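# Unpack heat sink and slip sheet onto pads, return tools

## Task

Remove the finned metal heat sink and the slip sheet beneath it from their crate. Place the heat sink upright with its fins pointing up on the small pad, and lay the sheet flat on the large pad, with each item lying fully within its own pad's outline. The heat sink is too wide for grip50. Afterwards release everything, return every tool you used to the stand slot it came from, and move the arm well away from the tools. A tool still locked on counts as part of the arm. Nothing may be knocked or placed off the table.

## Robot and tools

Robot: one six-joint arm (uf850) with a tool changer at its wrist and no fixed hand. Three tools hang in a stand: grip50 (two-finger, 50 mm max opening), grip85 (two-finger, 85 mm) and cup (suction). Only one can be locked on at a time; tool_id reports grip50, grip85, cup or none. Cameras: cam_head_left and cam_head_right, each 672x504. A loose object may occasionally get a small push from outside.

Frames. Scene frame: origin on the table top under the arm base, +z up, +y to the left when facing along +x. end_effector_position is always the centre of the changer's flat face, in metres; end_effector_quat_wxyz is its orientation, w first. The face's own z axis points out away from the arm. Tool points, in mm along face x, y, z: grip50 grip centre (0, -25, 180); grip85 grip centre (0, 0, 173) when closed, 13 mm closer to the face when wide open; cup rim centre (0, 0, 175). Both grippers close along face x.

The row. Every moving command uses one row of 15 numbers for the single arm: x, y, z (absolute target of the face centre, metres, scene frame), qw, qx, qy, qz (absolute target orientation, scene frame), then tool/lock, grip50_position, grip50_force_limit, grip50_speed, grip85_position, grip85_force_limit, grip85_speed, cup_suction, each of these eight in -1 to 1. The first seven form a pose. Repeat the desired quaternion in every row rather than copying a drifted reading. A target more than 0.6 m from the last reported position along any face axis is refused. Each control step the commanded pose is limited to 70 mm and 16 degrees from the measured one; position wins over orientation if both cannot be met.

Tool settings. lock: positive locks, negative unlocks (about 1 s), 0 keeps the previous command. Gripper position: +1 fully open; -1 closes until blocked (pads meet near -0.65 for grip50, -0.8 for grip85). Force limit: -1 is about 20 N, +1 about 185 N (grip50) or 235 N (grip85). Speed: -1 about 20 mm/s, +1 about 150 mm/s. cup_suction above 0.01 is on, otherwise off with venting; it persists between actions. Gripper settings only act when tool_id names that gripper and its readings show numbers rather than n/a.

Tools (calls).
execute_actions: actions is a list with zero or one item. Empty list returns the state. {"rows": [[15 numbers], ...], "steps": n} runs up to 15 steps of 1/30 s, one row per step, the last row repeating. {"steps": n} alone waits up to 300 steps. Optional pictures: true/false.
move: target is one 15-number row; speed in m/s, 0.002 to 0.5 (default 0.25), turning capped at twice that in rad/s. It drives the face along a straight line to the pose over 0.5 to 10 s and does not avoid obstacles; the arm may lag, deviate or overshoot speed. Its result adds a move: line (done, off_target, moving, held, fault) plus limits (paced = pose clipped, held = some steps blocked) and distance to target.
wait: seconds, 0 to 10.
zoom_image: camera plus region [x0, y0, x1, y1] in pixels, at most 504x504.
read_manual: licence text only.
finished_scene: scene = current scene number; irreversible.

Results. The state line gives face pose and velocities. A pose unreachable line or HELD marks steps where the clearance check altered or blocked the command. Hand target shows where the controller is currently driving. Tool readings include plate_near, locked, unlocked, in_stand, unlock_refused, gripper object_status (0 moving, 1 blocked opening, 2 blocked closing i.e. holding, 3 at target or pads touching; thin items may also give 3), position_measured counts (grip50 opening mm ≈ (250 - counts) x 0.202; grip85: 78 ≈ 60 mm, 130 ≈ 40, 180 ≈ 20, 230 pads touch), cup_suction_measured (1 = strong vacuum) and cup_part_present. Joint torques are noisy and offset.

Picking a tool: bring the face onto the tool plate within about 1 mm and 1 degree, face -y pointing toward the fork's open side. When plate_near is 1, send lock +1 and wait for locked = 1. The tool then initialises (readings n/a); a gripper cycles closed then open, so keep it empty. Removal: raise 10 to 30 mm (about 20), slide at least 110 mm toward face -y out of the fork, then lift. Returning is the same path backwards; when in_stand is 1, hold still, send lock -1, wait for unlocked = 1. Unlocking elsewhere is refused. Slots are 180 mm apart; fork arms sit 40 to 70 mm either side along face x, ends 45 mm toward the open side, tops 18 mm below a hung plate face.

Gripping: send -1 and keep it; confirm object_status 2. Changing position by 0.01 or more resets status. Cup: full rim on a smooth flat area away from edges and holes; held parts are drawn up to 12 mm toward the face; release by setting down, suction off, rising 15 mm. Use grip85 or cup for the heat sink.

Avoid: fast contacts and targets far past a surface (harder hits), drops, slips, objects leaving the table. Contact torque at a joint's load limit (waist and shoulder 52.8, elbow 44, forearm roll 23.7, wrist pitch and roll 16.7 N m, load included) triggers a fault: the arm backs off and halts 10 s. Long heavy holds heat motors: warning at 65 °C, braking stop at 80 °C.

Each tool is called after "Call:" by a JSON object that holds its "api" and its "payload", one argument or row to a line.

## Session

Call:
{"api": "execute_actions", "payload": {
  "actions": []
}}

Scene clock: 0.00 s of 9600.00 s.
end_effector_position=(+0.4620, +0.0239, +0.3569) locked=0 unlocked=1 plate_near=0 in_stand=0 unlock_refused=0 tool_id=none grip50_position_measured=n/a grip50_object_status=n/a grip85_position_measured=n/a grip85_object_status=n/a cup_suction_measured=n/a cup_part_present=n/a end_effector_quat_wxyz=(+0.002, +0.688, +0.726, -0.003) end_effector_velocity=(-0.000, +0.000, +0.000) end_effector_angular_velocity=(-0.000, -0.000, +0.001)
Joint positions: [-0.001 -0.268 -0.838 -0.003 -0.564 -0.002]
Joint velocities: [ 0.     0.001  0.    -0.    -0.    -0.   ]
Joint torques (N m, as the arm reports them, + toward a larger angle): no reading
Motor temperatures (°C, as the motors report them): [22 26 26 26 30 24]
Hand target: +0.462, +0.024, +0.357; +0.002, +0.688, +0.726, -0.003

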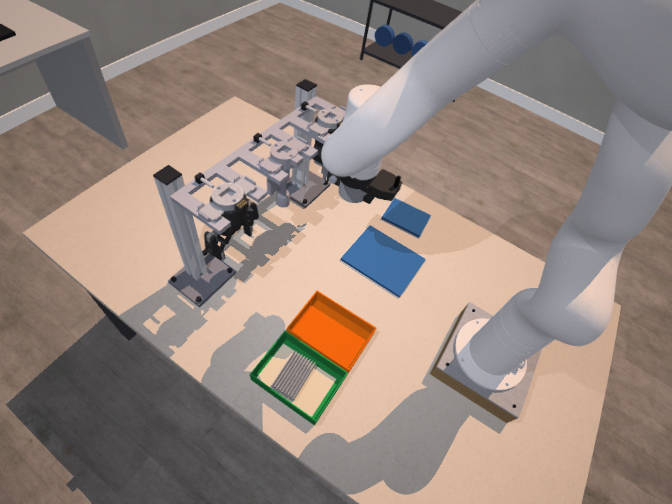

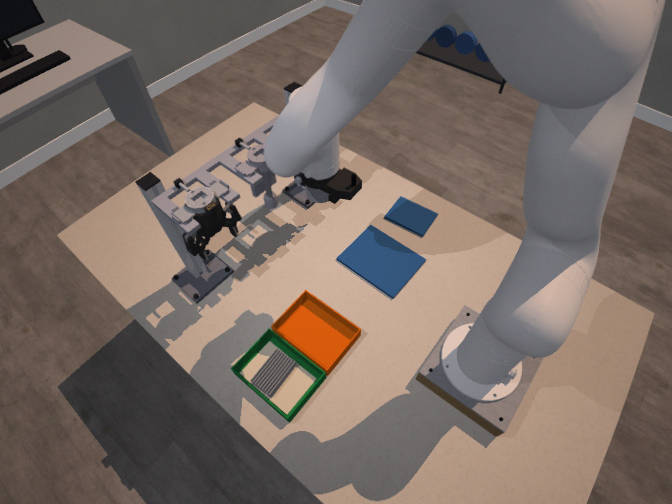

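Call:
{"api": "zoom_image", "payload": {
  "camera": "cam_head_left",
  "region": [130,70,410,420]
}}

Call:
{"api": "zoom_image", "payload": {
  "camera": "cam_head_left",
  "region": [140,70,380,270]
}}

Region (130, 70, 410, 420) of cam_head_left's 672x504 image, scaled by 1.440, with more detail than that image has; it fills the left 403 columns of this view, and the rest is white.

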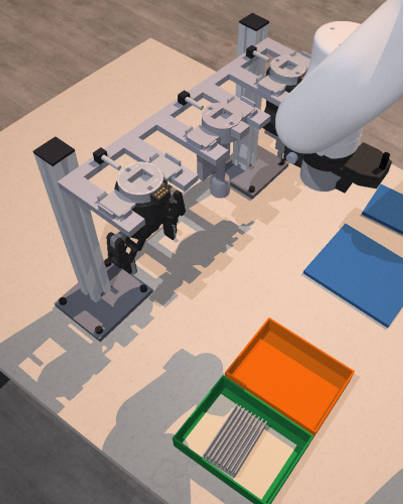

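Region (140, 70, 380, 270) of cam_head_left's 672x504 image, scaled by 2.100, with more detail than that image has.

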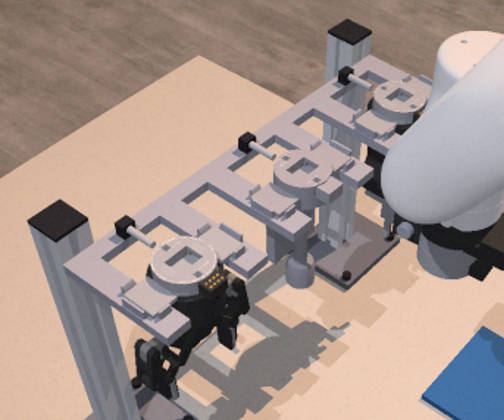

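Call:
{"api": "move", "payload": {
  "target": [0.55,0.15,0.41,0,0.713,0.701,0,0,1,0,0,1,0,0,0],
  "speed": 0.25
}}

Call:
{"api": "move", "payload": {
  "target": [0.653,0.204,0.40,0,0.713,0.701,0,0,1,0,0,1,0,0,0],
  "speed": 0.15
}}

Call:
{"api": "move", "payload": {
  "target": [0.653,0.204,0.380,0,0.713,0.701,0,0,1,0,0,1,0,0,0],
  "speed": 0.02
}}

Call:
{"api": "zoom_image", "payload": {
  "camera": "cam_head_left",
  "region": [170,140,290,240]
}}

Call:
{"api": "zoom_image", "payload": {
  "camera": "cam_head_right",
  "region": [140,140,260,240]
}}

Scene clock: 9.37 s of 9600.00 s.
end_effector_position=(+0.5497, +0.1498, +0.4104) locked=0 unlocked=1 plate_near=0 in_stand=0 unlock_refused=0 tool_id=none grip50_position_measured=n/a grip50_object_status=n/a grip85_position_measured=n/a grip85_object_status=n/a cup_suction_measured=n/a cup_part_present=n/a end_effector_quat_wxyz=(-0.000, +0.713, +0.701, +0.000) end_effector_velocity=(+0.001, +0.001, +0.000) end_effector_angular_velocity=(+0.001, +0.000, -0.002)
Joint positions: [ 0.213 -0.427 -1.196  0.005 -0.76   0.277]
Joint velocities: [ 0.002 -0.003 -0.005  0.001 -0.002  0.002]
Joint torques (N m, as the arm reports them, + toward a larger angle): [ -2.41  36.61 -27.76   0.6   -0.26  -0.63]
Motor temperatures (°C, as the motors report them): [22 26 26 26 30 24]
Hand target: +0.550, +0.150, +0.410; -0.000, +0.713, +0.701, +0.000
Off the commanded pose: 0.001 m, 0 deg.
move: done

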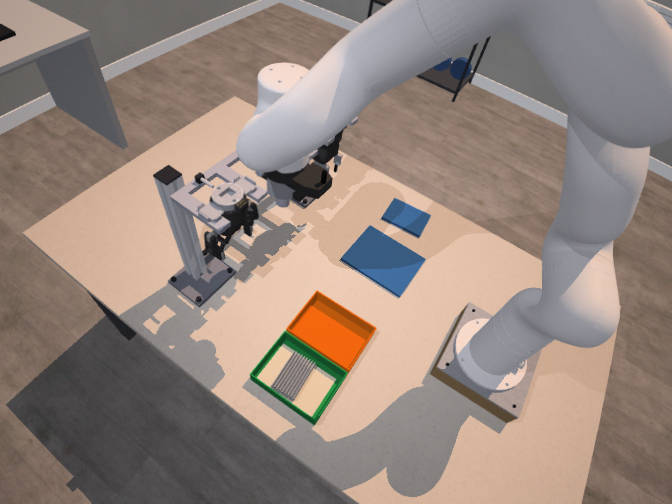

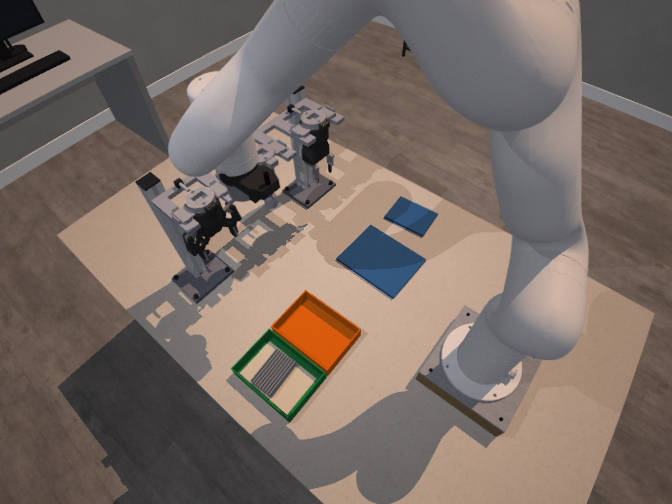

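Scene clock: 10.63 s of 9600.00 s.
end_effector_position=(+0.6528, +0.2037, +0.4006) locked=0 unlocked=1 plate_near=0 in_stand=0 unlock_refused=0 tool_id=none grip50_position_measured=n/a grip50_object_status=n/a grip85_position_measured=n/a grip85_object_status=n/a cup_suction_measured=n/a cup_part_present=n/a end_effector_quat_wxyz=(+0.000, +0.713, +0.701, +0.000) end_effector_velocity=(+0.001, +0.001, -0.001) end_effector_angular_velocity=(-0.001, +0.002, +0.000)
Joint positions: [ 0.25  -0.71  -1.6    0.003 -0.882  0.316]
Joint velocities: [ 0.001 -0.006 -0.007 -0.001 -0.004  0.001]
Joint torques (N m, as the arm reports them, + toward a larger angle): [ -1.27  46.76 -29.     0.51  -0.22  -0.6 ]
Motor temperatures (°C, as the motors report them): [22 26 26 26 30 24]
Hand target: +0.653, +0.204, +0.400; +0.000, +0.713, +0.701, +0.000
Off the commanded pose: 0.001 m, 0 deg.
move: done

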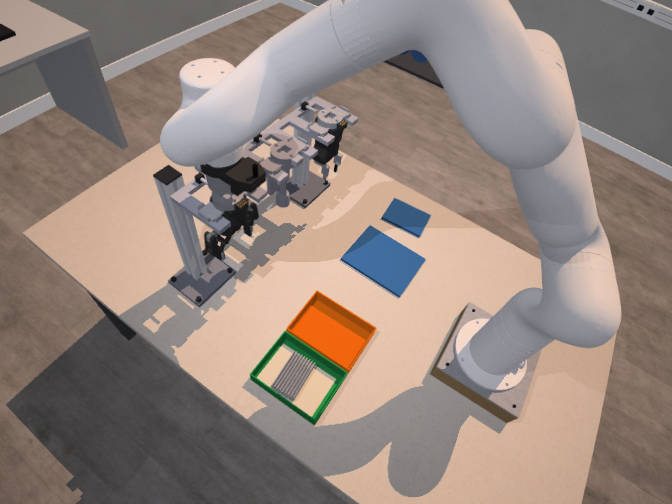

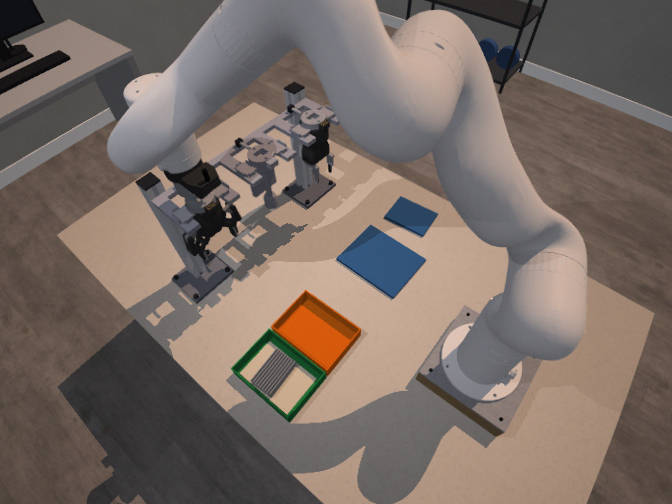

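Scene clock: 11.93 s of 9600.00 s.
end_effector_position=(+0.6531, +0.2040, +0.3801) locked=0 unlocked=1 plate_near=0 in_stand=0 unlock_refused=0 tool_id=none grip50_position_measured=n/a grip50_object_status=n/a grip85_position_measured=n/a grip85_object_status=n/a cup_suction_measured=n/a cup_part_present=n/a end_effector_quat_wxyz=(-0.000, +0.713, +0.701, +0.000) end_effector_velocity=(+0.000, -0.000, -0.001) end_effector_angular_velocity=(+0.002, -0.001, -0.002)
Joint positions: [ 0.251 -0.731 -1.586  0.003 -0.846  0.316]
Joint velocities: [-0.001 -0.001  0.     0.002  0.003  0.   ]
Joint torques (N m, as the arm reports them, + toward a larger angle): [ -1.63  47.07 -28.77   0.57  -0.33  -0.63]
Motor temperatures (°C, as the motors report them): [22 26 26 26 30 24]
Hand target: +0.653, +0.204, +0.380; -0.000, +0.713, +0.701, +0.000
Off the commanded pose: 0.000 m, 0 deg.
move: done

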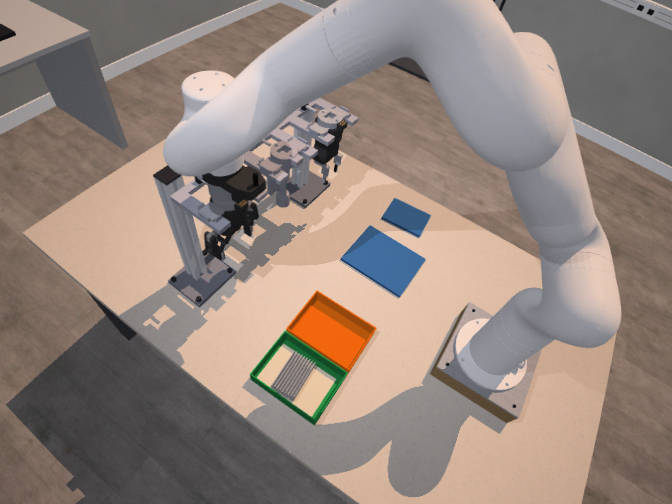

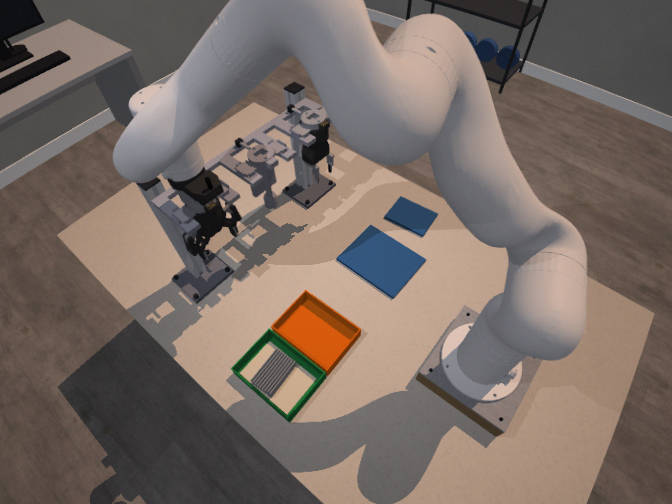

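Region (170, 140, 290, 240) of cam_head_left's 672x504 image, scaled by 4.200, with more detail than that image has.

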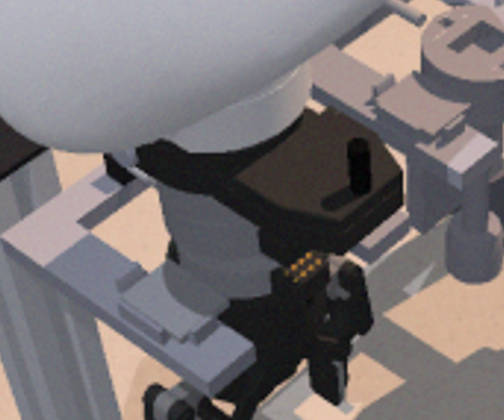

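Region (140, 140, 260, 240) of cam_head_right's 672x504 image, scaled by 4.200, with more detail than that image has.

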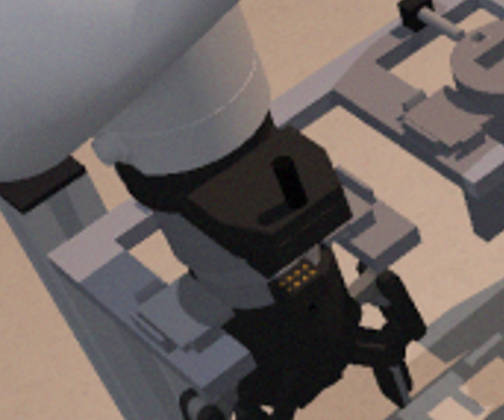

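Looks close. Probe.

Call:
{"api": "execute_actions", "payload": {
  "actions": [
    {"rows":[[0.653,0.204,0.379,0,0.713,0.701,0,0,1,0,0,1,0,0,0],[0.653,0.204,0.378,0,0.713,0.701,0,0,1,0,0,1,0,0,0],[0.653,0.204,0.377,0,0.713,0.701,0,0,1,0,0,1,0,0,0],[0.653,0.204,0.376,0,0.713,0.701,0,0,1,0,0,1,0,0,0],[0.653,0.204,0.375,0,0.713,0.701,0,0,1,0,0,1,0,0,0],[0.653,0.204,0.374,0,0.713,0.701,0,0,1,0,0,1,0,0,0]],"steps":15}
  ],
  "pictures": false
}}

Scene clock: 15.17 s of 9600.00 s.
end_effector_position=(+0.6534, +0.2041, +0.3755) locked=0 unlocked=1 plate_near=0 in_stand=0 unlock_refused=0 tool_id=none grip50_position_measured=n/a grip50_object_status=n/a grip85_position_measured=n/a grip85_object_status=n/a cup_suction_measured=n/a cup_part_present=n/a end_effector_quat_wxyz=(+0.000, +0.713, +0.701, +0.001) end_effector_velocity=(-0.000, +0.000, -0.000) end_effector_angular_velocity=(+0.000, +0.001, +0.000)
Joint positions: [ 0.251 -0.736 -1.583  0.003 -0.836  0.316]
Joint velocities: [ 0.    -0.     0.001  0.001  0.    -0.   ]
Joint torques (N m, as the arm reports them, + toward a larger angle): [ -1.85  35.38 -20.64   0.18   0.16  -0.66]
Motor temperatures (°C, as the motors report them): [22 26 26 26 30 24]
Hand target: +0.653, +0.204, +0.374; -0.000, +0.713, +0.701, +0.000
Off the commanded pose: 0.002 m, 0 deg.
Steps of this call (steps 1 to 82: nothing new was sent; steps 83 to 97: all 15 steps of this action). Readings (end_effector_position | what the end effector reports):
83: (+0.6531, +0.2040, +0.3800) | locked=0 unlocked=1 plate_near=0 in_stand=0 unlock_refused=0 tool_id=none grip50_position_measured=n/a grip50_object_status=n/a grip85_position_measured=n/a grip85_object_status=n/a cup_suction_measured=n/a cup_part_present=n/a
84: (+0.6531, +0.2040, +0.3798) | locked=0 unlocked=1 plate_near=0 in_stand=0 unlock_refused=0 tool_id=none grip50_position_measured=n/a grip50_object_status=n/a grip85_position_measured=n/a grip85_object_status=n/a cup_suction_measured=n/a cup_part_present=n/a
86: (+0.6531, +0.2040, +0.3789) | locked=0 unlocked=1 plate_near=0 in_stand=0 unlock_refused=0 tool_id=none grip50_position_measured=n/a grip50_object_status=n/a grip85_position_measured=n/a grip85_object_status=n/a cup_suction_measured=n/a cup_part_present=n/a
90: (+0.6531, +0.2040, +0.3757) | locked=0 unlocked=1 plate_near=0 in_stand=0 unlock_refused=0 tool_id=none grip50_position_measured=n/a grip50_object_status=n/a grip85_position_measured=n/a grip85_object_status=n/a cup_suction_measured=n/a cup_part_present=n/a
97: the state above

Call:
{"api": "execute_actions", "payload": {
  "actions": [
    {"rows":[[0.653,0.204,0.378,0,0.713,0.701,0,0,1,0,0,1,0,0,0],[0.653,0.204,0.378,0,0.713,0.701,0,0,1,0,0,1,0,0,0],[0.651,0.205,0.378,0,0.713,0.701,0,0,1,0,0,1,0,0,0],[0.649,0.207,0.378,0,0.713,0.701,0,0,1,0,0,1,0,0,0],[0.649,0.207,0.378,0,0.713,0.701,0,0,1,0,0,1,0,0,0],[0.649,0.207,0.378,0,0.713,0.701,0,0,1,0,0,1,0,0,0],[0.649,0.207,0.377,0,0.713,0.701,0,0,1,0,0,1,0,0,0],[0.649,0.207,0.376,0,0.713,0.701,0,0,1,0,0,1,0,0,0],[0.649,0.207,0.375,0,0.713,0.701,0,0,1,0,0,1,0,0,0],[0.649,0.207,0.374,0,0.713,0.701,0,0,1,0,0,1,0,0,0]],"steps":15}
  ],
  "pictures": false
}}

Scene clock: 24.67 s of 9600.00 s.
end_effector_position=(+0.6492, +0.2070, +0.3753) locked=0 unlocked=1 plate_near=0 in_stand=0 unlock_refused=0 tool_id=none grip50_position_measured=n/a grip50_object_status=n/a grip85_position_measured=n/a grip85_object_status=n/a cup_suction_measured=n/a cup_part_present=n/a end_effector_quat_wxyz=(+0.000, +0.713, +0.701, +0.000) end_effector_velocity=(+0.001, +0.001, -0.001) end_effector_angular_velocity=(+0.003, -0.009, +0.002)
Joint positions: [ 0.256 -0.729 -1.57   0.003 -0.833  0.322]
Joint velocities: [ 0.001 -0.001  0.001  0.     0.012 -0.001]
Joint torques (N m, as the arm reports them, + toward a larger angle): [ -0.7   28.72 -16.71   0.73   0.12  -0.71]
Motor temperatures (°C, as the motors report them): [22 26 26 26 30 24]
Hand target: +0.649, +0.207, +0.374; -0.000, +0.713, +0.701, +0.000
Off the commanded pose: 0.001 m, 0 deg.
Steps of this call (steps 1 to 270: nothing new was sent; steps 271 to 285: all 15 steps of this action). Readings (end_effector_position | what the end effector reports):
271: (+0.6533, +0.2041, +0.3751) | locked=0 unlocked=1 plate_near=0 in_stand=0 unlock_refused=0 tool_id=none grip50_position_measured=n/a grip50_object_status=n/a grip85_position_measured=n/a grip85_object_status=n/a cup_suction_measured=n/a cup_part_present=n/a
272: (+0.6532, +0.2041, +0.3753) | locked=0 unlocked=1 plate_near=0 in_stand=0 unlock_refused=0 tool_id=none grip50_position_measured=n/a grip50_object_status=n/a grip85_position_measured=n/a grip85_object_status=n/a cup_suction_measured=n/a cup_part_present=n/a
274: (+0.6523, +0.2041, +0.3755) | locked=0 unlocked=1 plate_near=0 in_stand=0 unlock_refused=0 tool_id=none grip50_position_measured=n/a grip50_object_status=n/a grip85_position_measured=n/a grip85_object_status=n/a cup_suction_measured=n/a cup_part_present=n/a
278: (+0.6491, +0.2061, +0.3756) | locked=0 unlocked=1 plate_near=0 in_stand=0 unlock_refused=0 tool_id=none grip50_position_measured=n/a grip50_object_status=n/a grip85_position_measured=n/a grip85_object_status=n/a cup_suction_measured=n/a cup_part_present=n/a
285: the state above

Call:
{"api": "execute_actions", "payload": {
  "actions": [
    {"rows":[[0.649,0.207,0.379,0,0.713,0.701,0,0,1,0,0,1,0,0,0],[0.649,0.207,0.379,0,0.713,0.701,0,0,1,0,0,1,0,0,0],[0.649,0.207,0.379,0,0.713,0.701,0,0,1,0,0,1,0,0,0],[0.647,0.206,0.379,0,0.713,0.701,0,0,1,0,0,1,0,0,0],[0.645,0.205,0.379,0,0.713,0.701,0,0,1,0,0,1,0,0,0],[0.645,0.205,0.379,0,0.713,0.701,0,0,1,0,0,1,0,0,0],[0.645,0.205,0.378,0,0.713,0.701,0,0,1,0,0,1,0,0,0],[0.645,0.205,0.377,0,0.713,0.701,0,0,1,0,0,1,0,0,0],[0.645,0.205,0.376,0,0.713,0.701,0,0,1,0,0,1,0,0,0],[0.645,0.205,0.375,0,0.713,0.701,0,0,1,0,0,1,0,0,0],[0.645,0.205,0.374,0,0.713,0.701,0,0,1,0,0,1,0,0,0]],"steps":15}
  ],
  "pictures": false
}}

Call:
{"api": "execute_actions", "payload": {
  "actions": [
    {"steps":8}
  ],
  "pictures": false
}}

Scene clock: 31.07 s of 9600.00 s.
end_effector_position=(+0.6453, +0.2051, +0.3754) locked=0 unlocked=1 plate_near=0 in_stand=0 unlock_refused=0 tool_id=none grip50_position_measured=n/a grip50_object_status=n/a grip85_position_measured=n/a grip85_object_status=n/a cup_suction_measured=n/a cup_part_present=n/a end_effector_quat_wxyz=(+0.000, +0.713, +0.701, +0.000) end_effector_velocity=(+0.002, +0.000, -0.001) end_effector_angular_velocity=(+0.004, -0.015, +0.001)
Joint positions: [ 0.256 -0.718 -1.553  0.003 -0.826  0.321]
Joint velocities: [-0.    -0.     0.001 -0.001  0.017 -0.   ]
Joint torques (N m, as the arm reports them, + toward a larger angle): [ -1.28  34.04 -20.05   0.44   0.15  -0.61]
Motor temperatures (°C, as the motors report them): [22 26 26 26 30 24]
Hand target: +0.645, +0.205, +0.374; -0.000, +0.713, +0.701, -0.000
Off the commanded pose: 0.001 m, 0 deg.
Steps of this call (steps 1 to 177: nothing new was sent; steps 178 to 192: all 15 steps of this action). Readings (end_effector_position | what the end effector reports):
178: (+0.6493, +0.2071, +0.3751) | locked=0 unlocked=1 plate_near=0 in_stand=0 unlock_refused=0 tool_id=none grip50_position_measured=n/a grip50_object_status=n/a grip85_position_measured=n/a grip85_object_status=n/a cup_suction_measured=n/a cup_part_present=n/a
179: (+0.6492, +0.2071, +0.3754) | locked=0 unlocked=1 plate_near=0 in_stand=0 unlock_refused=0 tool_id=none grip50_position_measured=n/a grip50_object_status=n/a grip85_position_measured=n/a grip85_object_status=n/a cup_suction_measured=n/a cup_part_present=n/a
181: (+0.6484, +0.2069, +0.3756) | locked=0 unlocked=1 plate_near=0 in_stand=0 unlock_refused=0 tool_id=none grip50_position_measured=n/a grip50_object_status=n/a grip85_position_measured=n/a grip85_object_status=n/a cup_suction_measured=n/a cup_part_present=n/a
185: (+0.6452, +0.2054, +0.3758) | locked=0 unlocked=1 plate_near=0 in_stand=0 unlock_refused=0 tool_id=none grip50_position_measured=n/a grip50_object_status=n/a grip85_position_measured=n/a grip85_object_status=n/a cup_suction_measured=n/a cup_part_present=n/a
192: the state above

Scene clock: 31.33 s of 9600.00 s.
end_effector_position=(+0.6454, +0.2051, +0.3752) locked=0 unlocked=1 plate_near=0 in_stand=0 unlock_refused=0 tool_id=none grip50_position_measured=n/a grip50_object_status=n/a grip85_position_measured=n/a grip85_object_status=n/a cup_suction_measured=n/a cup_part_present=n/a end_effector_quat_wxyz=(+0.000, +0.713, +0.701, +0.001) end_effector_velocity=(-0.000, -0.000, -0.001) end_effector_angular_velocity=(-0.001, +0.001, +0.001)
Joint positions: [ 0.255 -0.718 -1.552  0.003 -0.824  0.321]
Joint velocities: [-0.    -0.001  0.001 -0.     0.001 -0.001]
Joint torques (N m, as the arm reports them, + toward a larger angle): [ -2.28  26.89 -15.75   0.38   0.31  -0.65]
Motor temperatures (°C, as the motors report them): [22 26 26 26 30 24]
Hand target: +0.645, +0.205, +0.374; -0.000, +0.713, +0.701, -0.000
Off the commanded pose: 0.001 m, 0 deg.
Steps of this call (steps 1 to 8: nothing new was sent). Readings (end_effector_position | what the end effector reports):
1: (+0.6453, +0.2051, +0.3754) | locked=0 unlocked=1 plate_near=0 in_stand=0 unlock_refused=0 tool_id=none grip50_position_measured=n/a grip50_object_status=n/a grip85_position_measured=n/a grip85_object_status=n/a cup_suction_measured=n/a cup_part_present=n/a
2: (+0.6453, +0.2051, +0.3753) | locked=0 unlocked=1 plate_near=0 in_stand=0 unlock_refused=0 tool_id=none grip50_position_measured=n/a grip50_object_status=n/a grip85_position_measured=n/a grip85_object_status=n/a cup_suction_measured=n/a cup_part_present=n/a
4: (+0.6454, +0.2052, +0.3753) | locked=0 unlocked=1 plate_near=0 in_stand=0 unlock_refused=0 tool_id=none grip50_position_measured=n/a grip50_object_status=n/a grip85_position_measured=n/a grip85_object_status=n/a cup_suction_measured=n/a cup_part_present=n/a
8: the state above

Call:
{"api": "move", "payload": {
  "target": [0.645,0.205,0.392,0,0.713,0.701,0,0,1,0,0,1,0,0,0],
  "speed": 0.02
}}

Call:
{"api": "zoom_image", "payload": {
  "camera": "cam_head_left",
  "region": [190,160,270,226]
}}

Call:
{"api": "zoom_image", "payload": {
  "camera": "cam_head_right",
  "region": [160,160,240,226]
}}

Scene clock: 35.10 s of 9600.00 s.
end_effector_position=(+0.6449, +0.2050, +0.3919) locked=0 unlocked=1 plate_near=0 in_stand=0 unlock_refused=0 tool_id=none grip50_position_measured=n/a grip50_object_status=n/a grip85_position_measured=n/a grip85_object_status=n/a cup_suction_measured=n/a cup_part_present=n/a end_effector_quat_wxyz=(+0.000, +0.713, +0.701, -0.000) end_effector_velocity=(-0.000, +0.000, -0.000) end_effector_angular_velocity=(-0.001, +0.003, -0.000)
Joint positions: [ 0.255 -0.7   -1.564  0.003 -0.855  0.321]
Joint velocities: [ 0.    -0.    -0.     0.    -0.003  0.001]
Joint torques (N m, as the arm reports them, + toward a larger angle): [ -2.26  46.27 -29.13   0.58  -0.28  -0.65]
Motor temperatures (°C, as the motors report them): [22 26 26 26 30 24]
Hand target: +0.645, +0.205, +0.392; +0.000, +0.713, +0.701, -0.000
Off the commanded pose: 0.000 m, 0 deg.
move: done

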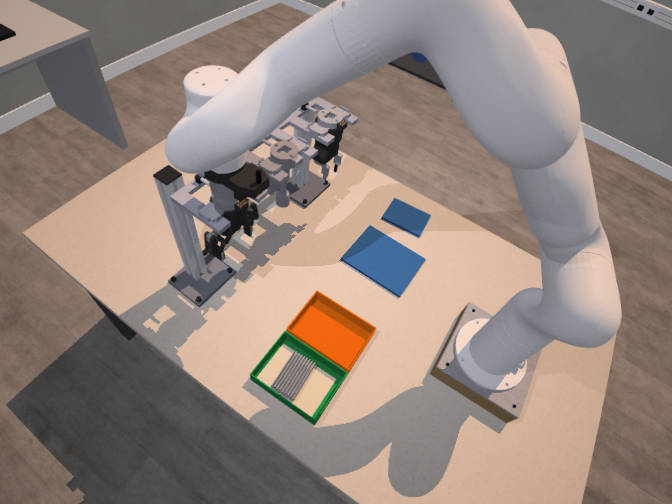

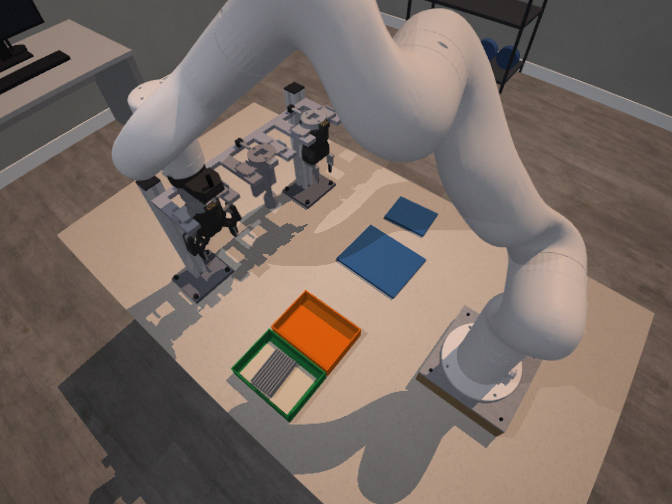

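Region (190, 160, 270, 226) of cam_head_left's 672x504 image, scaled by 6.300, with more detail than that image has; it fills the top 416 rows of this view, and the rest is white.

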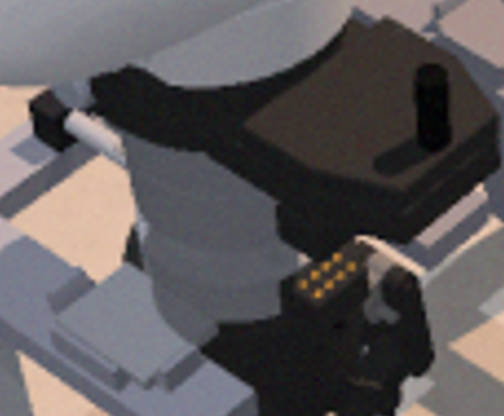

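Region (160, 160, 240, 226) of cam_head_right's 672x504 image, scaled by 6.300, with more detail than that image has; it fills the top 416 rows of this view, and the rest is white.

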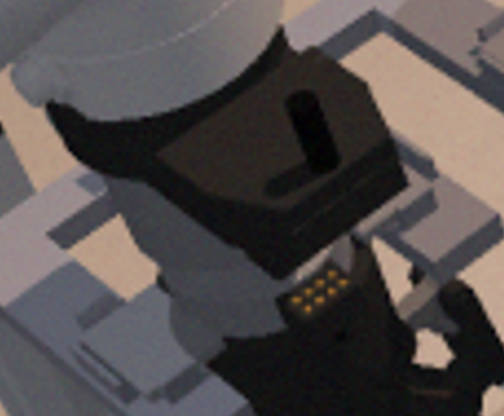

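Call:
{"api": "move", "payload": {
  "target": [0.658,0.205,0.379,0,0.713,0.701,0,0,1,0,0,1,0,0,0],
  "speed": 0.02
}}

Call:
{"api": "move", "payload": {
  "target": [0.658,0.205,0.374,0,0.713,0.701,0,0,1,0,0,1,0,0,0],
  "speed": 0.006
}}

Scene clock: 41.83 s of 9600.00 s.
end_effector_position=(+0.6579, +0.2050, +0.3791) locked=0 unlocked=1 plate_near=0 in_stand=0 unlock_refused=0 tool_id=none grip50_position_measured=n/a grip50_object_status=n/a grip85_position_measured=n/a grip85_object_status=n/a cup_suction_measured=n/a cup_part_present=n/a end_effector_quat_wxyz=(+0.000, +0.713, +0.701, -0.000) end_effector_velocity=(+0.001, +0.000, +0.000) end_effector_angular_velocity=(+0.002, -0.002, -0.002)
Joint positions: [ 0.25  -0.745 -1.605  0.003 -0.853  0.315]
Joint velocities: [-0.001 -0.003 -0.005  0.001 -0.     0.   ]
Joint torques (N m, as the arm reports them, + toward a larger angle): [ -2.23  46.07 -29.15   0.53  -0.31  -0.64]
Motor temperatures (°C, as the motors report them): [22 26 26 26 30 24]
Hand target: +0.658, +0.205, +0.379; +0.000, +0.713, +0.701, -0.000
Off the commanded pose: 0.000 m, 0 deg.
move: done

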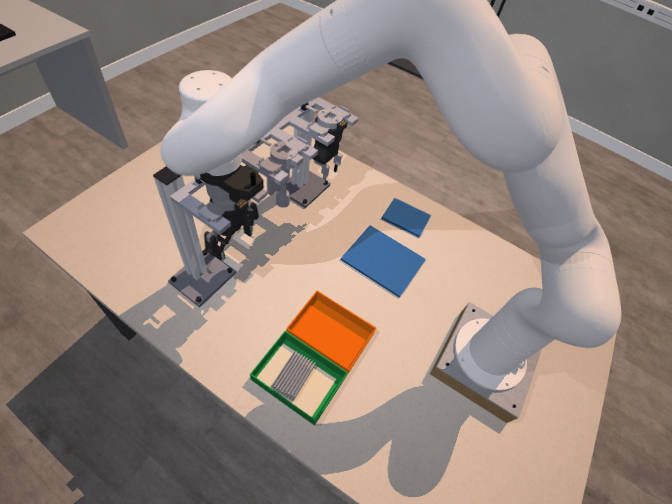

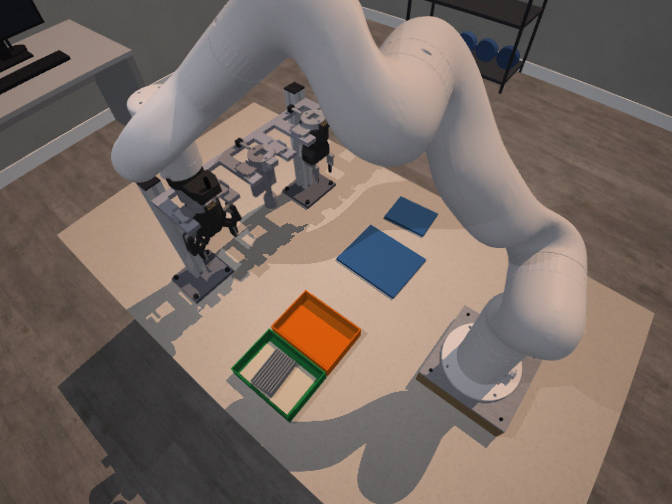

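Scene clock: 42.90 s of 9600.00 s.
end_effector_position=(+0.6585, +0.2051, +0.3754) locked=0 unlocked=1 plate_near=0 in_stand=0 unlock_refused=0 tool_id=none grip50_position_measured=n/a grip50_object_status=n/a grip85_position_measured=n/a grip85_object_status=n/a cup_suction_measured=n/a cup_part_present=n/a end_effector_quat_wxyz=(+0.000, +0.713, +0.701, +0.001) end_effector_velocity=(-0.000, +0.000, -0.001) end_effector_angular_velocity=(+0.001, +0.000, +0.000)
Joint positions: [ 0.25  -0.749 -1.604  0.003 -0.844  0.315]
Joint velocities: [ 0.    -0.001  0.001  0.001  0.002 -0.001]
Joint torques (N m, as the arm reports them, + toward a larger angle): [ -2.17  33.67 -19.67   0.56   0.12  -0.64]
Motor temperatures (°C, as the motors report them): [22 26 26 26 30 24]
Hand target: +0.658, +0.205, +0.374; -0.000, +0.713, +0.701, +0.000
Off the commanded pose: 0.002 m, 0 deg.
move: done

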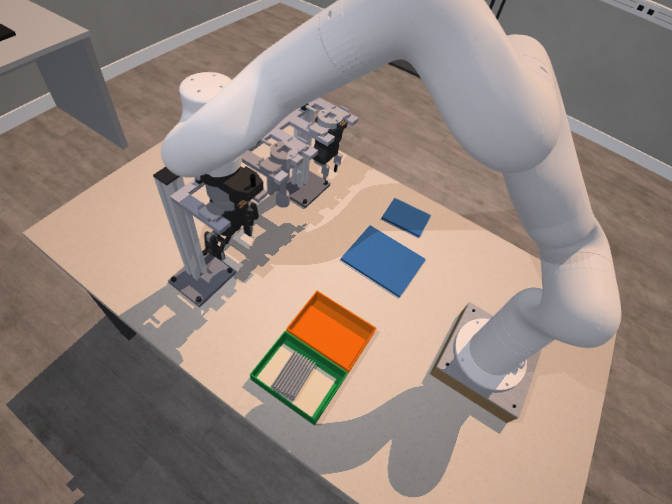

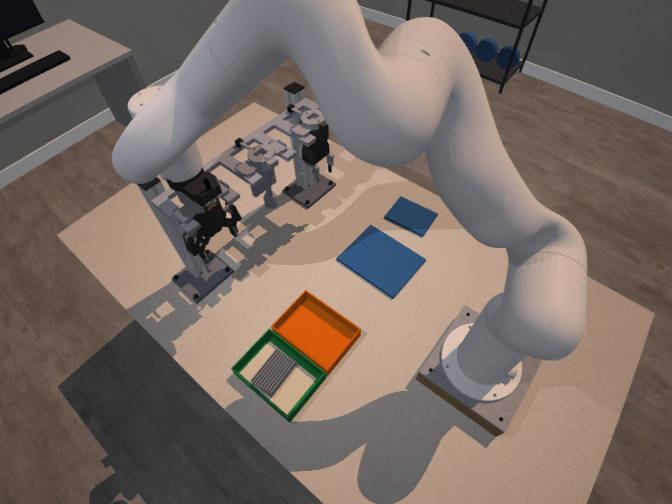

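Call:
{"api": "move", "payload": {
  "target": [0.652,0.198,0.378,0,0.713,0.701,0,0,1,0,0,1,0,0,0],
  "speed": 0.02
}}

Call:
{"api": "move", "payload": {
  "target": [0.652,0.198,0.374,0,0.713,0.701,0,0,1,0,0,1,0,0,0],
  "speed": 0.006
}}

Call:
{"api": "zoom_image", "payload": {
  "camera": "cam_head_left",
  "region": [190,160,270,226]
}}

Call:
{"api": "zoom_image", "payload": {
  "camera": "cam_head_right",
  "region": [160,160,240,226]
}}

Scene clock: 52.97 s of 9600.00 s.
end_effector_position=(+0.6519, +0.1980, +0.3776) locked=0 unlocked=1 plate_near=0 in_stand=0 unlock_refused=0 tool_id=none grip50_position_measured=n/a grip50_object_status=n/a grip85_position_measured=n/a grip85_object_status=n/a cup_suction_measured=n/a cup_part_present=n/a end_effector_quat_wxyz=(-0.000, +0.713, +0.701, -0.000) end_effector_velocity=(+0.001, +0.001, +0.002) end_effector_angular_velocity=(+0.002, -0.004, -0.000)
Joint positions: [ 0.243 -0.727 -1.572  0.003 -0.838  0.308]
Joint velocities: [ 0.     0.002 -0.001  0.001  0.001  0.   ]
Joint torques (N m, as the arm reports them, + toward a larger angle): [ -1.41  46.13 -28.71   0.62  -0.28  -0.63]
Motor temperatures (°C, as the motors report them): [22 26 26 26 30 24]
Hand target: +0.652, +0.198, +0.378; +0.000, +0.713, +0.701, -0.000
Off the commanded pose: 0.000 m, 0 deg.
move: done

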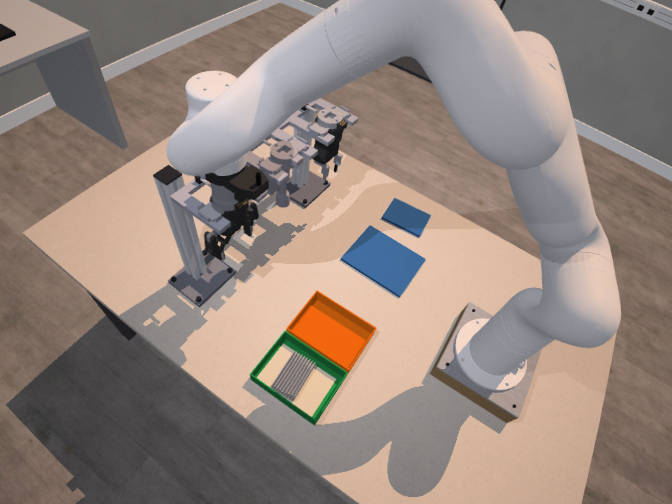

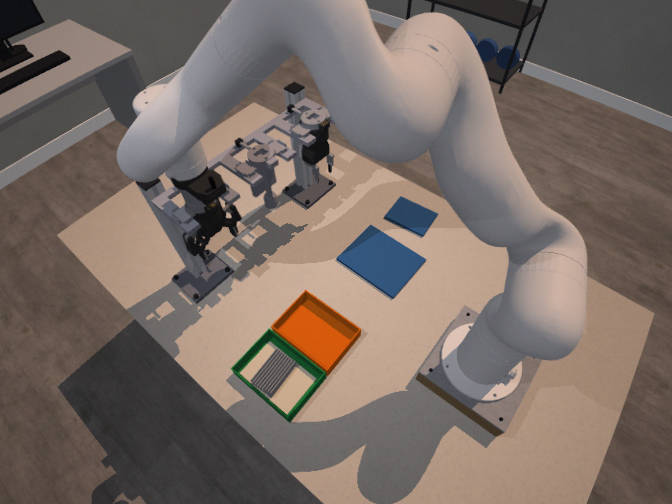

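Scene clock: 53.80 s of 9600.00 s.
end_effector_position=(+0.6522, +0.1980, +0.3742) locked=0 unlocked=1 plate_near=0 in_stand=0 unlock_refused=0 tool_id=none grip50_position_measured=n/a grip50_object_status=n/a grip85_position_measured=n/a grip85_object_status=n/a cup_suction_measured=n/a cup_part_present=n/a end_effector_quat_wxyz=(+0.000, +0.713, +0.701, +0.000) end_effector_velocity=(+0.000, -0.000, -0.001) end_effector_angular_velocity=(-0.000, -0.000, +0.000)
Joint positions: [ 0.242 -0.73  -1.57   0.003 -0.831  0.308]
Joint velocities: [-0.    -0.001  0.001 -0.     0.002 -0.   ]
Joint torques (N m, as the arm reports them, + toward a larger angle): [ -1.95  45.42 -27.43   0.68  -0.59  -0.66]
Motor temperatures (°C, as the motors report them): [22 26 26 26 30 24]
Hand target: +0.652, +0.198, +0.374; -0.000, +0.713, +0.701, +0.000
Off the commanded pose: 0.000 m, 0 deg.
move: done

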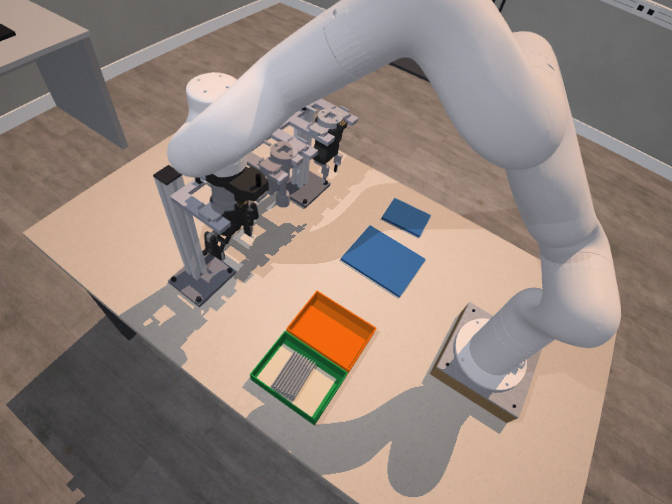

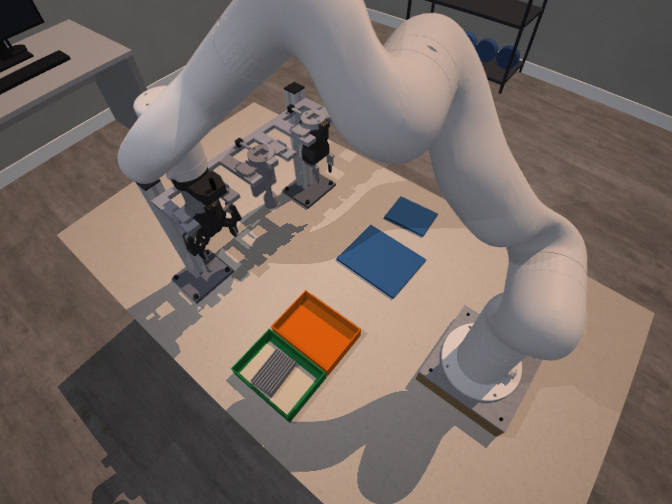

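Region (190, 160, 270, 226) of cam_head_left's 672x504 image, scaled by 6.300, with more detail than that image has; it fills the top 416 rows of this view, and the rest is white.

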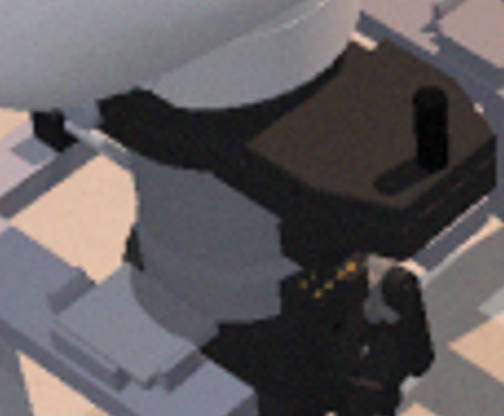

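Region (160, 160, 240, 226) of cam_head_right's 672x504 image, scaled by 6.300, with more detail than that image has; it fills the top 416 rows of this view, and the rest is white.

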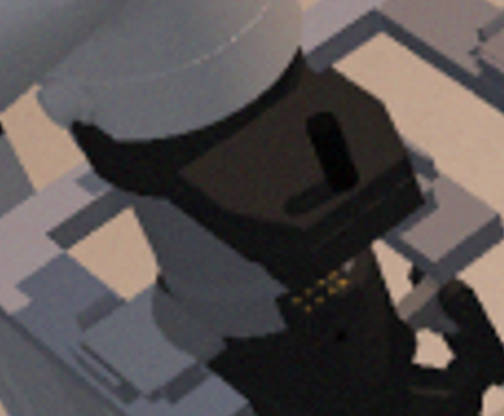

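On the chamfer, pushed +x.

Call:
{"api": "execute_actions", "payload": {
  "actions": [
    {"rows":[[0.653,0.198,0.374,0,0.713,0.701,0,0,1,0,0,1,0,0,0],[0.654,0.198,0.374,0,0.713,0.701,0,0,1,0,0,1,0,0,0],[0.655,0.198,0.374,0,0.713,0.701,0,0,1,0,0,1,0,0,0],[0.655,0.198,0.374,0,0.713,0.701,0,0,1,0,0,1,0,0,0],[0.655,0.198,0.373,0,0.713,0.701,0,0,1,0,0,1,0,0,0],[0.655,0.198,0.373,0,0.713,0.701,0,0,1,0,0,1,0,0,0],[0.655,0.198,0.372,0,0.713,0.701,0,0,1,0,0,1,0,0,0]],"steps":15}
  ],
  "pictures": false
}}

Scene clock: 61.03 s of 9600.00 s.
end_effector_position=(+0.6550, +0.1980, +0.3720) locked=0 unlocked=1 plate_near=0 in_stand=0 unlock_refused=0 tool_id=none grip50_position_measured=n/a grip50_object_status=n/a grip85_position_measured=n/a grip85_object_status=n/a cup_suction_measured=n/a cup_part_present=n/a end_effector_quat_wxyz=(-0.000, +0.713, +0.701, -0.000) end_effector_velocity=(+0.001, +0.000, +0.000) end_effector_angular_velocity=(+0.002, -0.001, -0.002)
Joint positions: [ 0.241 -0.74  -1.58   0.003 -0.833  0.307]
Joint velocities: [-0.    -0.001 -0.001  0.002  0.001  0.001]
Joint torques (N m, as the arm reports them, + toward a larger angle): [ -1.89  46.71 -28.86   0.55  -0.24  -0.65]
Motor temperatures (°C, as the motors report them): [22 26 26 26 30 24]
Hand target: +0.655, +0.198, +0.372; +0.000, +0.713, +0.701, -0.000
Off the commanded pose: 0.000 m, 0 deg.
Steps of this call (steps 1 to 202: nothing new was sent; steps 203 to 217: all 15 steps of this action). Readings (end_effector_position | what the end effector reports):
203: (+0.6520, +0.1980, +0.3740) | locked=0 unlocked=1 plate_near=0 in_stand=0 unlock_refused=0 tool_id=none grip50_position_measured=n/a grip50_object_status=n/a grip85_position_measured=n/a grip85_object_status=n/a cup_suction_measured=n/a cup_part_present=n/a
204: (+0.6522, +0.1980, +0.3740) | locked=0 unlocked=1 plate_near=0 in_stand=0 unlock_refused=0 tool_id=none grip50_position_measured=n/a grip50_object_status=n/a grip85_position_measured=n/a grip85_object_status=n/a cup_suction_measured=n/a cup_part_present=n/a
206: (+0.6532, +0.1980, +0.3740) | locked=0 unlocked=1 plate_near=0 in_stand=0 unlock_refused=0 tool_id=none grip50_position_measured=n/a grip50_object_status=n/a grip85_position_measured=n/a grip85_object_status=n/a cup_suction_measured=n/a cup_part_present=n/a
210: (+0.6546, +0.1980, +0.3732) | locked=0 unlocked=1 plate_near=0 in_stand=0 unlock_refused=0 tool_id=none grip50_position_measured=n/a grip50_object_status=n/a grip85_position_measured=n/a grip85_object_status=n/a cup_suction_measured=n/a cup_part_present=n/a
217: the state above

Call:
{"api": "execute_actions", "payload": {
  "actions": [
    {"rows":[[0.655,0.198,0.371,0,0.713,0.701,0,0,1,0,0,1,0,0,0],[0.655,0.198,0.371,0,0.713,0.701,0,0,1,0,0,1,0,0,0],[0.655,0.198,0.3705,0,0.713,0.701,0,0,1,0,0,1,0,0,0],[0.655,0.198,0.370,0,0.713,0.701,0,0,1,0,0,1,0,0,0]],"steps":15}
  ],
  "pictures": false
}}

Scene clock: 63.77 s of 9600.00 s.
end_effector_position=(+0.6550, +0.1980, +0.3700) locked=0 unlocked=1 plate_near=0 in_stand=0 unlock_refused=0 tool_id=none grip50_position_measured=n/a grip50_object_status=n/a grip85_position_measured=n/a grip85_object_status=n/a cup_suction_measured=n/a cup_part_present=n/a end_effector_quat_wxyz=(+0.000, +0.713, +0.701, +0.000) end_effector_velocity=(+0.000, -0.000, -0.001) end_effector_angular_velocity=(-0.000, +0.001, -0.000)
Joint positions: [ 0.241 -0.742 -1.579  0.003 -0.829  0.307]
Joint velocities: [-0.    -0.001 -0.    -0.     0.     0.   ]
Joint torques (N m, as the arm reports them, + toward a larger angle): [ -1.47  46.55 -28.85   0.52  -0.31  -0.67]
Motor temperatures (°C, as the motors report them): [22 26 26 26 30 24]
Hand target: +0.655, +0.198, +0.370; -0.000, +0.713, +0.701, +0.000
Off the commanded pose: 0.000 m, 0 deg.
Steps of this call (steps 1 to 67: nothing new was sent; steps 68 to 82: all 15 steps of this action). Readings (end_effector_position | what the end effector reports):
68: (+0.6550, +0.1980, +0.3720) | locked=0 unlocked=1 plate_near=0 in_stand=0 unlock_refused=0 tool_id=none grip50_position_measured=n/a grip50_object_status=n/a grip85_position_measured=n/a grip85_object_status=n/a cup_suction_measured=n/a cup_part_present=n/a
69: (+0.6550, +0.1980, +0.3719) | locked=0 unlocked=1 plate_near=0 in_stand=0 unlock_refused=0 tool_id=none grip50_position_measured=n/a grip50_object_status=n/a grip85_position_measured=n/a grip85_object_status=n/a cup_suction_measured=n/a cup_part_present=n/a
71: (+0.6550, +0.1980, +0.3713) | locked=0 unlocked=1 plate_near=0 in_stand=0 unlock_refused=0 tool_id=none grip50_position_measured=n/a grip50_object_status=n/a grip85_position_measured=n/a grip85_object_status=n/a cup_suction_measured=n/a cup_part_present=n/a
75: (+0.6550, +0.1980, +0.3702) | locked=0 unlocked=1 plate_near=0 in_stand=0 unlock_refused=0 tool_id=none grip50_position_measured=n/a grip50_object_status=n/a grip85_position_measured=n/a grip85_object_status=n/a cup_suction_measured=n/a cup_part_present=n/a
82: the state above

Call:
{"api": "execute_actions", "payload": {
  "actions": [
    {"rows":[[0.655,0.198,0.369,0,0.713,0.701,0,0,1,0,0,1,0,0,0],[0.655,0.198,0.369,0,0.713,0.701,0,0,1,0,0,1,0,0,0],[0.655,0.198,0.3685,0,0.713,0.701,0,0,1,0,0,1,0,0,0],[0.655,0.198,0.368,0,0.713,0.701,0,0,1,0,0,1,0,0,0]],"steps":15}
  ],
  "pictures": false
}}

Scene clock: 66.40 s of 9600.00 s.
end_effector_position=(+0.6550, +0.1980, +0.3680) locked=0 unlocked=1 plate_near=0 in_stand=1 unlock_refused=0 tool_id=none grip50_position_measured=n/a grip50_object_status=n/a grip85_position_measured=n/a grip85_object_status=n/a cup_suction_measured=n/a cup_part_present=n/a end_effector_quat_wxyz=(+0.000, +0.713, +0.701, +0.000) end_effector_velocity=(-0.000, +0.000, -0.001) end_effector_angular_velocity=(+0.000, +0.001, +0.001)
Joint positions: [ 0.241 -0.744 -1.578  0.003 -0.826  0.307]
Joint velocities: [ 0.    -0.001  0.     0.     0.    -0.001]
Joint torques (N m, as the arm reports them, + toward a larger angle): [ -2.11  46.52 -28.82   0.52  -0.22  -0.65]
Motor temperatures (°C, as the motors report them): [22 26 26 26 30 24]
Hand target: +0.655, +0.198, +0.368; -0.000, +0.713, +0.701, +0.000
Off the commanded pose: 0.000 m, 0 deg.
Steps of this call (steps 1 to 64: nothing new was sent; steps 65 to 79: all 15 steps of this action). Readings (end_effector_position | what the end effector reports):
65: (+0.6550, +0.1980, +0.3700) | locked=0 unlocked=1 plate_near=0 in_stand=0 unlock_refused=0 tool_id=none grip50_position_measured=n/a grip50_object_status=n/a grip85_position_measured=n/a grip85_object_status=n/a cup_suction_measured=n/a cup_part_present=n/a
66: (+0.6550, +0.1980, +0.3699) | locked=0 unlocked=1 plate_near=0 in_stand=0 unlock_refused=0 tool_id=none grip50_position_measured=n/a grip50_object_status=n/a grip85_position_measured=n/a grip85_object_status=n/a cup_suction_measured=n/a cup_part_present=n/a
68: (+0.6550, +0.1980, +0.3693) | locked=0 unlocked=1 plate_near=0 in_stand=0 unlock_refused=0 tool_id=none grip50_position_measured=n/a grip50_object_status=n/a grip85_position_measured=n/a grip85_object_status=n/a cup_suction_measured=n/a cup_part_present=n/a
72: (+0.6550, +0.1980, +0.3682) | locked=0 unlocked=1 plate_near=0 in_stand=1 unlock_refused=0 tool_id=none grip50_position_measured=n/a grip50_object_status=n/a grip85_position_measured=n/a grip85_object_status=n/a cup_suction_measured=n/a cup_part_present=n/a
79: the state above

Call:
{"api": "execute_actions", "payload": {
  "actions": [
    {"rows":[[0.655,0.198,0.367,0,0.713,0.701,0,0,1,0,0,1,0,0,0],[0.655,0.198,0.367,0,0.713,0.701,0,0,1,0,0,1,0,0,0],[0.655,0.198,0.3665,0,0.713,0.701,0,0,1,0,0,1,0,0,0],[0.655,0.198,0.366,0,0.713,0.701,0,0,1,0,0,1,0,0,0],[0.655,0.198,0.3655,0,0.713,0.701,0,0,1,0,0,1,0,0,0]],"steps":15}
  ],
  "pictures": false
}}

Scene clock: 70.07 s of 9600.00 s.
end_effector_position=(+0.6550, +0.1979, +0.3656) locked=0 unlocked=1 plate_near=1 in_stand=1 unlock_refused=0 tool_id=none grip50_position_measured=n/a grip50_object_status=n/a grip85_position_measured=n/a grip85_object_status=n/a cup_suction_measured=n/a cup_part_present=n/a end_effector_quat_wxyz=(+0.000, +0.713, +0.701, -0.000) end_effector_velocity=(+0.000, +0.000, +0.000) end_effector_angular_velocity=(-0.000, -0.001, +0.001)
Joint positions: [ 0.241 -0.747 -1.576  0.003 -0.821  0.307]
Joint velocities: [ 0.     0.001  0.    -0.001  0.001 -0.   ]
Joint torques (N m, as the arm reports them, + toward a larger angle): [ -0.18  46.06 -28.94   0.65  -0.16  -0.72]
Motor temperatures (°C, as the motors report them): [22 26 26 26 30 24]
Hand target: +0.655, +0.198, +0.365; -0.000, +0.713, +0.701, +0.000
Off the commanded pose: 0.000 m, 0 deg.
Steps of this call (steps 1 to 95: nothing new was sent; steps 96 to 110: all 15 steps of this action). Readings (end_effector_position | what the end effector reports):
96: (+0.6550, +0.1980, +0.3680) | locked=0 unlocked=1 plate_near=0 in_stand=1 unlock_refused=0 tool_id=none grip50_position_measured=n/a grip50_object_status=n/a grip85_position_measured=n/a grip85_object_status=n/a cup_suction_measured=n/a cup_part_present=n/a
97: (+0.6550, +0.1980, +0.3679) | locked=0 unlocked=1 plate_near=0 in_stand=1 unlock_refused=0 tool_id=none grip50_position_measured=n/a grip50_object_status=n/a grip85_position_measured=n/a grip85_object_status=n/a cup_suction_measured=n/a cup_part_present=n/a
99: (+0.6550, +0.1980, +0.3673) | locked=0 unlocked=1 plate_near=0 in_stand=1 unlock_refused=0 tool_id=none grip50_position_measured=n/a grip50_object_status=n/a grip85_position_measured=n/a grip85_object_status=n/a cup_suction_measured=n/a cup_part_present=n/a
103: (+0.6550, +0.1980, +0.3659) | locked=0 unlocked=1 plate_near=0 in_stand=1 unlock_refused=0 tool_id=none grip50_position_measured=n/a grip50_object_status=n/a grip85_position_measured=n/a grip85_object_status=n/a cup_suction_measured=n/a cup_part_present=n/a
110: the state above


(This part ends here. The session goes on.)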